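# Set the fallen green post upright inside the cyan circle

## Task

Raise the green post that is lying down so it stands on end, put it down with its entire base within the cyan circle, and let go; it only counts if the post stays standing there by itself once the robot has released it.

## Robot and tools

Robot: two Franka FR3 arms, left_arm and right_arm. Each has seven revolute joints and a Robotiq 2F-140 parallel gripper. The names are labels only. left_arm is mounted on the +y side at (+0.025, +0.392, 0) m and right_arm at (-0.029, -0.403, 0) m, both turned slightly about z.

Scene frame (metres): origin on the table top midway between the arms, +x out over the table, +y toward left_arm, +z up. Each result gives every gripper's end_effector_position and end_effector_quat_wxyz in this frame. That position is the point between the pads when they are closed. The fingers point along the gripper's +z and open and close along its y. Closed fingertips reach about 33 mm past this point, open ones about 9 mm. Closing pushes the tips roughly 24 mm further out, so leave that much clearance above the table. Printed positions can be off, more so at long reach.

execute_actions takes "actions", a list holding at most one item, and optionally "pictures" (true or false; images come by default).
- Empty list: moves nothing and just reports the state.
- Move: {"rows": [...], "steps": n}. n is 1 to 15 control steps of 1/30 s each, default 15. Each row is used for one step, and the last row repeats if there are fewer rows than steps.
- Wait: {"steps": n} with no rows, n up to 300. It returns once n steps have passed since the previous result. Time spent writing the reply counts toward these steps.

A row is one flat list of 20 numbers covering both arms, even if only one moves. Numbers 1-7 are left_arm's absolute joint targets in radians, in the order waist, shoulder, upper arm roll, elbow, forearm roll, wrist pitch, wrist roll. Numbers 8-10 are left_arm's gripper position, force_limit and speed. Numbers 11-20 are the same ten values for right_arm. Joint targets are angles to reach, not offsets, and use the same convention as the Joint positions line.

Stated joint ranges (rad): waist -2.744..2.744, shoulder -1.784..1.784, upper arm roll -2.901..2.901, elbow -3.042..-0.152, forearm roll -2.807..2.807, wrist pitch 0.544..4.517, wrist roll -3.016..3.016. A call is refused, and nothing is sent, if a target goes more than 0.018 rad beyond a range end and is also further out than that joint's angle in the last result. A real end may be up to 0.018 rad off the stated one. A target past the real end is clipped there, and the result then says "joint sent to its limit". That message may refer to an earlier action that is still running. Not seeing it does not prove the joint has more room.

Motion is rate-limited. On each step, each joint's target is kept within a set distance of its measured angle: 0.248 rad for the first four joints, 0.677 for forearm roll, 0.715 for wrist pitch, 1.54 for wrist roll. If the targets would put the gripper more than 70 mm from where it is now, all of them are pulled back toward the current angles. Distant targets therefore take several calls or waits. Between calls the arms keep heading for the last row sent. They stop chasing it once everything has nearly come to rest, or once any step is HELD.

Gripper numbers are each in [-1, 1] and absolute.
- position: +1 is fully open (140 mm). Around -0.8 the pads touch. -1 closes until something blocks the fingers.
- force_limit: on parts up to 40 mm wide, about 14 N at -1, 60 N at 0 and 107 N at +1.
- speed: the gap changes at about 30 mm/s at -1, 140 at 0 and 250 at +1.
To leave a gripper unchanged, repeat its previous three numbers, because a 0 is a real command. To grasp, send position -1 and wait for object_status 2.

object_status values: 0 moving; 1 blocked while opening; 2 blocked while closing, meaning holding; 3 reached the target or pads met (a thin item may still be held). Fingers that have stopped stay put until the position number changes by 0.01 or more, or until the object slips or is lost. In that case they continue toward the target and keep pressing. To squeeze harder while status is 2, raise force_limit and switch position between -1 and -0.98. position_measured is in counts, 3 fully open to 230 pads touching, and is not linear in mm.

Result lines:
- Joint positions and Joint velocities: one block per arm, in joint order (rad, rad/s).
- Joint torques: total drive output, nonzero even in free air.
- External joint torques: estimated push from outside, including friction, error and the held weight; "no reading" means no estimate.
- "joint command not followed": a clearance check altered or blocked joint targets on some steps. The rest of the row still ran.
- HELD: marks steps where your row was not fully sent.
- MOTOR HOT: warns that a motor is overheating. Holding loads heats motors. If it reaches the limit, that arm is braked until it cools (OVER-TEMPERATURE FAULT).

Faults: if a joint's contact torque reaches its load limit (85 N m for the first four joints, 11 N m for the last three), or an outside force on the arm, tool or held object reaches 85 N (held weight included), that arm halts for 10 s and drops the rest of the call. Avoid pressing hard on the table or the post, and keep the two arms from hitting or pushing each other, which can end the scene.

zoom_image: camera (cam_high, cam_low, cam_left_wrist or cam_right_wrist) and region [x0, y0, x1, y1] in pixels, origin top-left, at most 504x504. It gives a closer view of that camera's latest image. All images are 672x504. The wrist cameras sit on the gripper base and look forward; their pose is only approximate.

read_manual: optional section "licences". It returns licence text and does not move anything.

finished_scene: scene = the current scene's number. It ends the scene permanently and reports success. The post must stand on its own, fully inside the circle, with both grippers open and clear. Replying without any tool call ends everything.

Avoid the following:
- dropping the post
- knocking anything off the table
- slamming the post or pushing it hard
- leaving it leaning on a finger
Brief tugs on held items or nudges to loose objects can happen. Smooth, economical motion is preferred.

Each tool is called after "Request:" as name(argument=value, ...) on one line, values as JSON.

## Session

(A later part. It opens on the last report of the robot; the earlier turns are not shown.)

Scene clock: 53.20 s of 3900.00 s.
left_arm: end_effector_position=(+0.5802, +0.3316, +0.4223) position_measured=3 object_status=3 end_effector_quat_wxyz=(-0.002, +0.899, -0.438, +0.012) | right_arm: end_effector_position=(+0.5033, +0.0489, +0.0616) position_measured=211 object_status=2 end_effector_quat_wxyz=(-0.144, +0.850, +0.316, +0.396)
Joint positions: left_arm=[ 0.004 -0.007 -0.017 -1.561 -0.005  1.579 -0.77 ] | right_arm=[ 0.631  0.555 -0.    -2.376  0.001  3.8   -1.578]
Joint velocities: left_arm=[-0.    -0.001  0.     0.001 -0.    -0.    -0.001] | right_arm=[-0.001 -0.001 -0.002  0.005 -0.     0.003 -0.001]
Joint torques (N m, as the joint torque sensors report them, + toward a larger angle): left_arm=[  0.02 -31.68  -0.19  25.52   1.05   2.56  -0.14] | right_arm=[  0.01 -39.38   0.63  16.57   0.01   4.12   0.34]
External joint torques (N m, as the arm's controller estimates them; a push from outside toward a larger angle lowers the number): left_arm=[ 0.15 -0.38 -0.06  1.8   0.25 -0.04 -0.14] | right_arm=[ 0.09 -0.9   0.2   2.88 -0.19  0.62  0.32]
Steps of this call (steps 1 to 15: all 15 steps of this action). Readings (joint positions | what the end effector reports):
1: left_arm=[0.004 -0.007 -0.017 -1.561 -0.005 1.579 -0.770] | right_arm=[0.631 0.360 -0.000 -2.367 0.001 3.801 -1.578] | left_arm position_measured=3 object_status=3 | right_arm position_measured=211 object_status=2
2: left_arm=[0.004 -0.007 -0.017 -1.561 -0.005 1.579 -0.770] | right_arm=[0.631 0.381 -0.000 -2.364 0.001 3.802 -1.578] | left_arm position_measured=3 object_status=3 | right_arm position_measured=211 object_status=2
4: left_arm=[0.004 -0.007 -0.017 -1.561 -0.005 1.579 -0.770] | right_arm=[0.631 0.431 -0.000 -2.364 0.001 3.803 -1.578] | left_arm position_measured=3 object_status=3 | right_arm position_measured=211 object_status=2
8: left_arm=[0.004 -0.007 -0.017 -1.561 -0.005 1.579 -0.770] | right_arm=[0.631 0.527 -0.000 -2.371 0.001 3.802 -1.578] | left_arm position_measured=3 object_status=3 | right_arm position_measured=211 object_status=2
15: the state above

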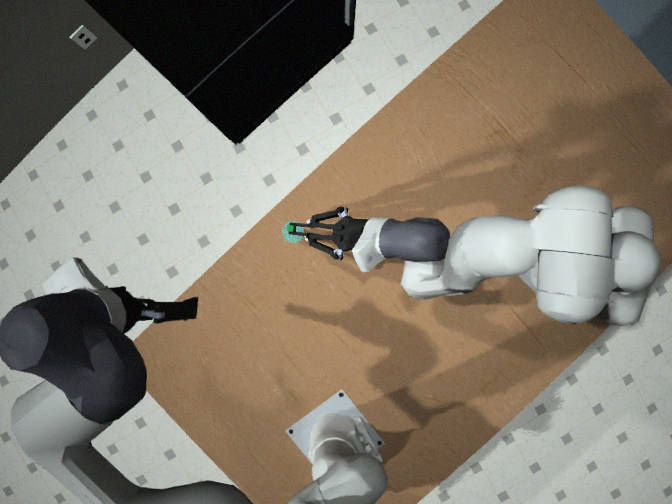

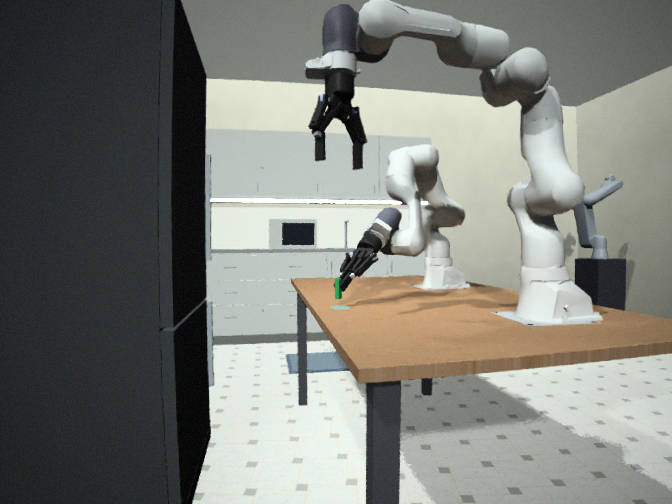

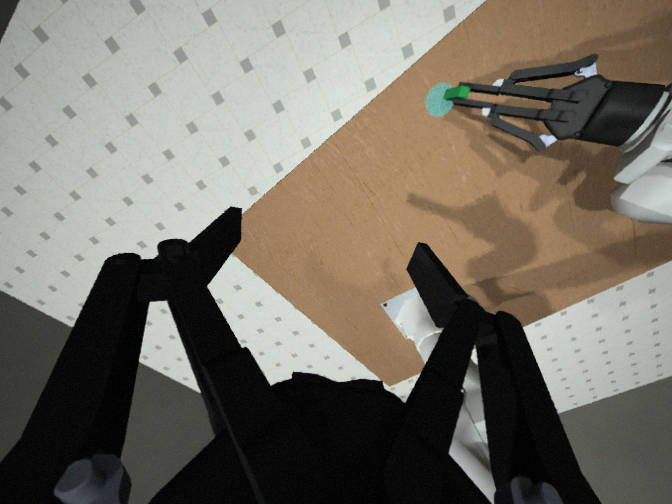

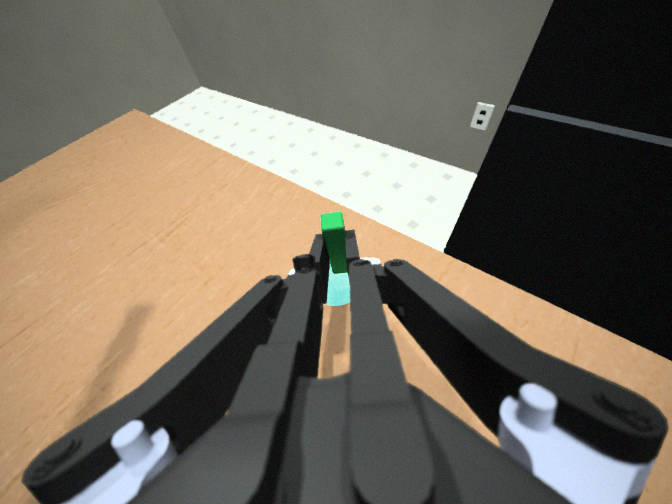

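Request:
execute_actions(actions=[{"rows":[[0.004,-0.007,-0.017,-1.561,-0.005,1.579,-0.77,1,0,0,0.64,0.625,0,-2.349,0,3.866,-1.571,-1,0.3,-0.5]]}], pictures=false)

Request:
execute_actions(actions=[{"rows":[[0.004,-0.007,-0.017,-1.561,-0.005,1.579,-0.77,1,0,0,0.64,0.632,0,-2.349,0,3.866,-1.571,-1,0.3,-0.5],[0.004,-0.007,-0.017,-1.561,-0.005,1.579,-0.77,1,0,0,0.64,0.636,0,-2.349,0,3.866,-1.571,-1,0.3,-0.5],[0.004,-0.007,-0.017,-1.561,-0.005,1.579,-0.77,1,0,0,0.64,0.64,0,-2.349,0,3.866,-1.571,-1,0.3,-0.5],[0.004,-0.007,-0.017,-1.561,-0.005,1.579,-0.77,1,0,0,0.64,0.646,0,-2.349,0,3.866,-1.571,-1,0.3,-0.5]]}])

Request:
zoom_image(camera="cam_low", region=[295,245,395,320])

Scene clock: 66.33 s of 3900.00 s.
left_arm: end_effector_position=(+0.5802, +0.3316, +0.4223) position_measured=3 object_status=3 end_effector_quat_wxyz=(-0.002, +0.899, -0.438, +0.012) | right_arm: end_effector_position=(+0.5009, +0.0527, +0.0421) position_measured=211 object_status=2 end_effector_quat_wxyz=(-0.147, +0.846, +0.317, +0.402)
Joint positions: left_arm=[ 0.004 -0.007 -0.017 -1.561 -0.005  1.579 -0.77 ] | right_arm=[ 0.638  0.625 -0.    -2.351  0.001  3.86  -1.578]
Joint velocities: left_arm=[ 0.002  0.002  0.001  0.001  0.001 -0.     0.   ] | right_arm=[-0.001  0.001  0.001  0.001 -0.001  0.023  0.   ]
Joint torques (N m, as the joint torque sensors report them, + toward a larger angle): left_arm=[ -0.24 -31.91  -0.7   24.32   1.03   2.51  -0.12] | right_arm=[  0.52 -38.25   0.76  15.54  -0.05   3.98   0.39]
External joint torques (N m, as the arm's controller estimates them; a push from outside toward a larger angle lowers the number): left_arm=[-0.37 -0.7  -0.83  0.66  0.2  -0.08 -0.12] | right_arm=[ 0.58  0.99  0.23  2.75 -0.2   0.49  0.37]
Steps of this call (steps 1 to 15: the robot went on to your last target; steps 16 to 90: nothing new was sent; then 9.63 s passed at rest; steps 91 to 105: all 15 steps of this action). Readings (joint positions | what the end effector reports):
91: left_arm=[0.004 -0.007 -0.017 -1.561 -0.005 1.579 -0.770] | right_arm=[0.632 0.564 -0.000 -2.368 0.001 3.811 -1.578] | left_arm position_measured=3 object_status=3 | right_arm position_measured=211 object_status=2
92: left_arm=[0.004 -0.007 -0.017 -1.561 -0.005 1.579 -0.770] | right_arm=[0.634 0.579 -0.000 -2.359 0.001 3.822 -1.578] | left_arm position_measured=3 object_status=3 | right_arm position_measured=211 object_status=2
94: left_arm=[0.004 -0.007 -0.017 -1.561 -0.005 1.579 -0.770] | right_arm=[0.636 0.606 -0.000 -2.355 0.001 3.835 -1.578] | left_arm position_measured=3 object_status=3 | right_arm position_measured=211 object_status=2
98: left_arm=[0.004 -0.007 -0.017 -1.561 -0.005 1.579 -0.770] | right_arm=[0.638 0.624 -0.000 -2.354 0.001 3.849 -1.578] | left_arm position_measured=3 object_status=3 | right_arm position_measured=211 object_status=2
105: the state above

Scene clock: 66.83 s of 3900.00 s.
left_arm: end_effector_position=(+0.5802, +0.3316, +0.4223) position_measured=3 object_status=3 end_effector_quat_wxyz=(-0.002, +0.899, -0.438, +0.012) | right_arm: end_effector_position=(+0.4990, +0.0511, +0.0349) position_measured=211 object_status=2 end_effector_quat_wxyz=(-0.146, +0.847, +0.318, +0.400)
Joint positions: left_arm=[ 0.004 -0.007 -0.017 -1.561 -0.005  1.579 -0.77 ] | right_arm=[ 0.638  0.64  -0.    -2.35   0.001  3.869 -1.578]
Joint velocities: left_arm=[ 0.001  0.    -0.    -0.001  0.001 -0.     0.   ] | right_arm=[-0.     0.002  0.001 -0.     0.001  0.003  0.002]
Joint torques (N m, as the joint torque sensors report them, + toward a larger angle): left_arm=[  0.17 -31.77  -0.13  24.32   0.99   2.53  -0.15] | right_arm=[  0.61 -36.19   0.66  14.35  -0.04   3.09   0.41]
External joint torques (N m, as the arm's controller estimates them; a push from outside toward a larger angle lowers the number): left_arm=[ 0.14 -0.58 -0.16  0.68  0.17 -0.05 -0.15] | right_arm=[ 0.68  3.15  0.14  1.84 -0.18 -0.41  0.39]
Steps of this call (steps 1 to 15: all 15 steps of this action). Readings (joint positions | what the end effector reports):
1: left_arm=[0.004 -0.007 -0.017 -1.561 -0.005 1.579 -0.770] | right_arm=[0.638 0.625 -0.000 -2.351 0.001 3.861 -1.578] | left_arm position_measured=3 object_status=3 | right_arm position_measured=211 object_status=2
2: left_arm=[0.004 -0.007 -0.017 -1.561 -0.005 1.579 -0.770] | right_arm=[0.638 0.626 -0.000 -2.351 0.001 3.862 -1.578] | left_arm position_measured=3 object_status=3 | right_arm position_measured=211 object_status=2
4: left_arm=[0.004 -0.007 -0.017 -1.561 -0.005 1.579 -0.770] | right_arm=[0.638 0.632 -0.000 -2.350 0.001 3.863 -1.578] | left_arm position_measured=3 object_status=3 | right_arm position_measured=211 object_status=2
8: left_arm=[0.004 -0.007 -0.017 -1.561 -0.005 1.579 -0.770] | right_arm=[0.638 0.639 -0.000 -2.350 0.001 3.867 -1.578] | left_arm position_measured=3 object_status=3 | right_arm position_measured=211 object_status=2
15: the state above

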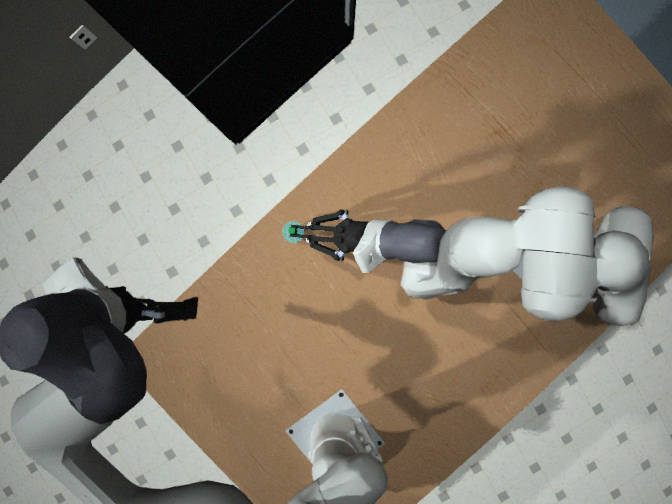

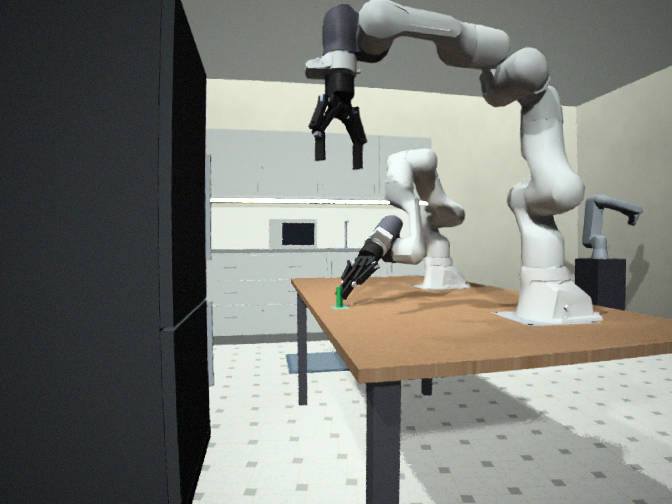

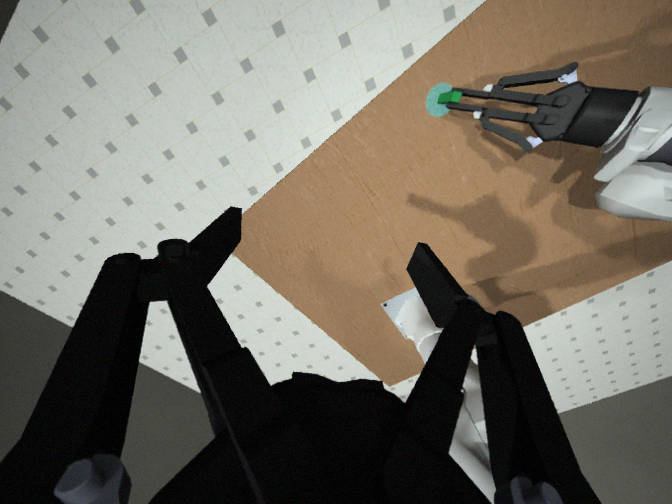

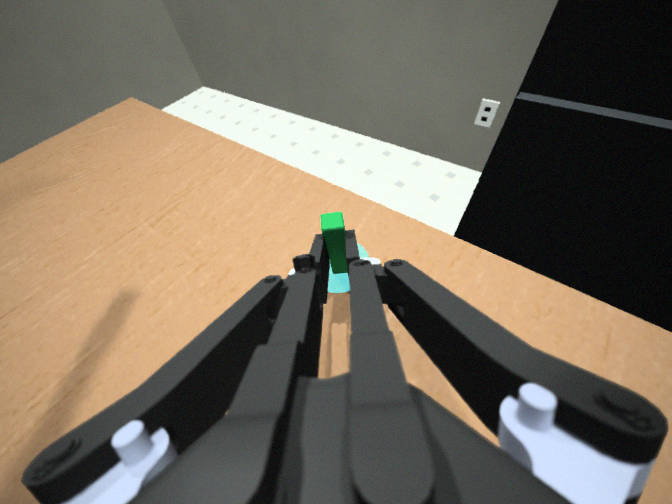

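Region (295, 245, 395, 320) of cam_low's 672x504 image, scaled by 5.040, with more detail than that image has; it fills the top 378 rows of this view, and the rest is white.

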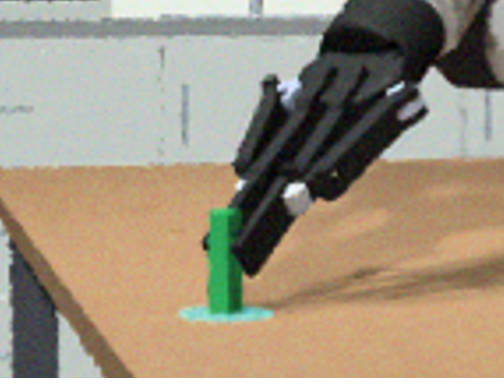

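Request:
execute_actions(actions=[{"rows":[[0.004,-0.007,-0.017,-1.561,-0.005,1.579,-0.77,1,0,0,0.64,0.644,0,-2.349,0,3.866,-1.571,0.3,0.3,-0.3]]}], pictures=false)

Request:
execute_actions(actions=[{"rows":[[0.004,-0.007,-0.017,-1.561,-0.005,1.579,-0.77,1,0,0,0.64,0.45,0,-2.45,0,3.8,-1.571,0.3,0.3,-0.3]]}])

Scene clock: 77.33 s of 3900.00 s.
left_arm: end_effector_position=(+0.5802, +0.3316, +0.4223) position_measured=3 object_status=3 end_effector_quat_wxyz=(-0.002, +0.899, -0.438, +0.012) | right_arm: end_effector_position=(+0.4986, +0.0508, +0.0336) position_measured=132 object_status=0 end_effector_quat_wxyz=(-0.146, +0.848, +0.318, +0.399)
Joint positions: left_arm=[ 0.004 -0.007 -0.017 -1.561 -0.005  1.579 -0.77 ] | right_arm=[ 0.638  0.641 -0.    -2.35   0.001  3.868 -1.578]
Joint velocities: left_arm=[-0.001 -0.001  0.    -0.001 -0.001 -0.001  0.001] | right_arm=[ 0.    -0.     0.    -0.     0.001 -0.002  0.001]
Joint torques (N m, as the joint torque sensors report them, + toward a larger angle): left_arm=[  0.39 -31.18  -0.36  25.57   1.07   2.67  -0.19] | right_arm=[  0.5  -37.04   0.81  14.2   -0.06   3.34   0.35]
External joint torques (N m, as the arm's controller estimates them; a push from outside toward a larger angle lowers the number): left_arm=[ 0.41  0.03 -0.35  1.94  0.25  0.09 -0.19] | right_arm=[ 0.39  2.26  0.13  1.76 -0.18 -0.15  0.33]
Steps of this call (steps 1 to 15: the robot went on to your last target; steps 16 to 90: nothing new was sent; then 7.00 s passed at rest; steps 91 to 105: all 15 steps of this action). Readings (joint positions | what the end effector reports):
91: left_arm=[0.004 -0.007 -0.017 -1.561 -0.005 1.579 -0.770] | right_arm=[0.638 0.640 -0.000 -2.350 0.001 3.870 -1.578] | left_arm position_measured=3 object_status=3 | right_arm position_measured=211 object_status=0
92: left_arm=[0.004 -0.007 -0.017 -1.561 -0.005 1.579 -0.770] | right_arm=[0.638 0.640 -0.000 -2.350 0.001 3.869 -1.578] | left_arm position_measured=3 object_status=3 | right_arm position_measured=211 object_status=0
94: left_arm=[0.004 -0.007 -0.017 -1.561 -0.005 1.579 -0.770] | right_arm=[0.638 0.641 -0.000 -2.350 0.001 3.869 -1.578] | left_arm position_measured=3 object_status=3 | right_arm position_measured=195 object_status=0
98: left_arm=[0.004 -0.007 -0.017 -1.561 -0.005 1.579 -0.770] | right_arm=[0.638 0.641 -0.000 -2.350 0.001 3.868 -1.578] | left_arm position_measured=3 object_status=3 | right_arm position_measured=172 object_status=0
105: the state above

Scene clock: 77.83 s of 3900.00 s.
left_arm: end_effector_position=(+0.5802, +0.3316, +0.4223) position_measured=3 object_status=3 end_effector_quat_wxyz=(-0.002, +0.899, -0.438, +0.012) | right_arm: end_effector_position=(+0.4946, +0.0474, +0.1039) position_measured=91 object_status=3 end_effector_quat_wxyz=(-0.151, +0.841, +0.315, +0.413)
Joint positions: left_arm=[ 0.004 -0.007 -0.017 -1.561 -0.005  1.579 -0.77 ] | right_arm=[ 0.638  0.448 -0.    -2.448  0.001  3.806 -1.578]
Joint velocities: left_arm=[-0.     0.     0.     0.001 -0.    -0.     0.001] | right_arm=[-0.001  0.001  0.002 -0.005  0.001 -0.026  0.   ]
Joint torques (N m, as the joint torque sensors report them, + toward a larger angle): left_arm=[  0.01 -31.3   -1.25  24.92   0.97   2.52  -0.17] | right_arm=[  0.34 -34.61   0.66  14.05   0.     3.37   0.41]
External joint torques (N m, as the arm's controller estimates them; a push from outside toward a larger angle lowers the number): left_arm=[ 0.05 -0.02 -1.22  1.24  0.15 -0.07 -0.17] | right_arm=[ 0.29  1.74  0.19 -0.37 -0.21 -0.11  0.39]
Steps of this call (steps 1 to 15: all 15 steps of this action). Readings (joint positions | what the end effector reports):
1: left_arm=[0.004 -0.007 -0.017 -1.561 -0.005 1.579 -0.770] | right_arm=[0.638 0.621 -0.000 -2.374 0.001 3.855 -1.578] | left_arm position_measured=3 object_status=3 | right_arm position_measured=126 object_status=0
2: left_arm=[0.004 -0.007 -0.017 -1.561 -0.005 1.579 -0.770] | right_arm=[0.638 0.578 -0.000 -2.407 0.001 3.842 -1.578] | left_arm position_measured=3 object_status=3 | right_arm position_measured=120 object_status=0
4: left_arm=[0.004 -0.007 -0.017 -1.561 -0.005 1.579 -0.770] | right_arm=[0.638 0.503 -0.000 -2.431 0.001 3.830 -1.578] | left_arm position_measured=3 object_status=3 | right_arm position_measured=109 object_status=0
8: left_arm=[0.004 -0.007 -0.017 -1.561 -0.005 1.579 -0.770] | right_arm=[0.638 0.449 -0.000 -2.439 0.001 3.819 -1.578] | left_arm position_measured=3 object_status=3 | right_arm position_measured=91 object_status=0
15: the state above

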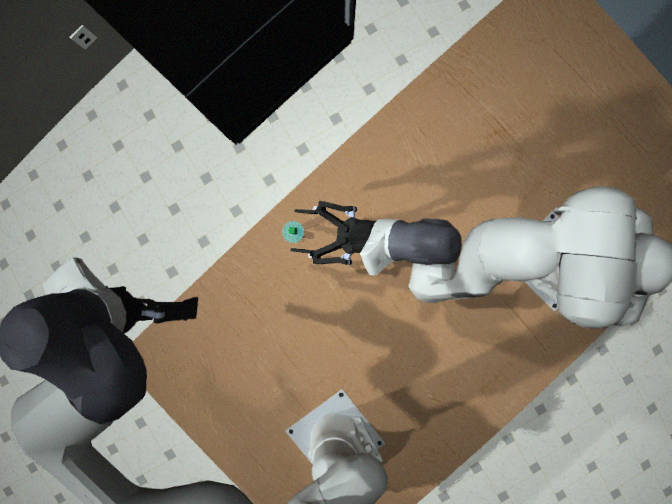

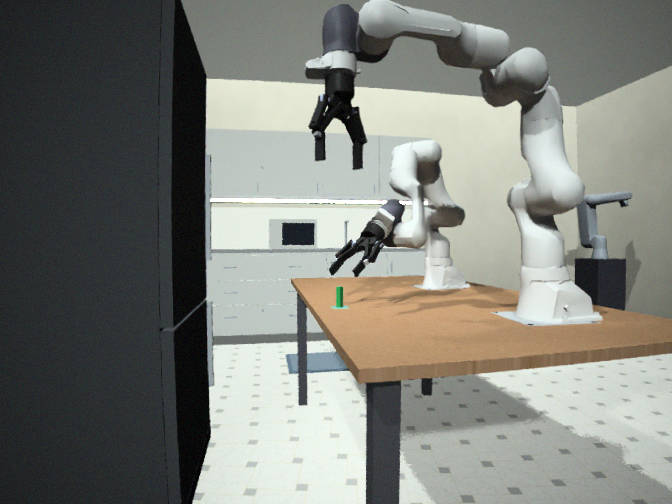

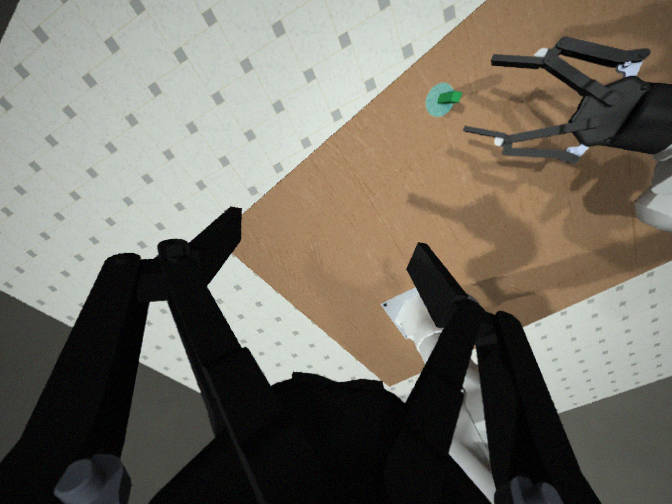

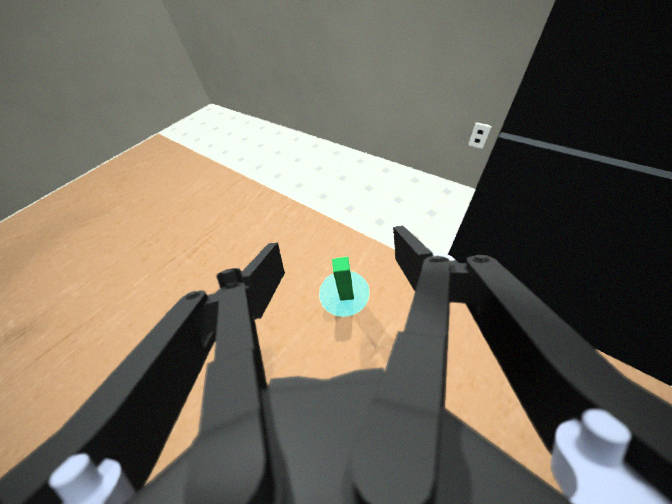

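Request:
finished_scene(scene=2)

The scene is finished: the task was done.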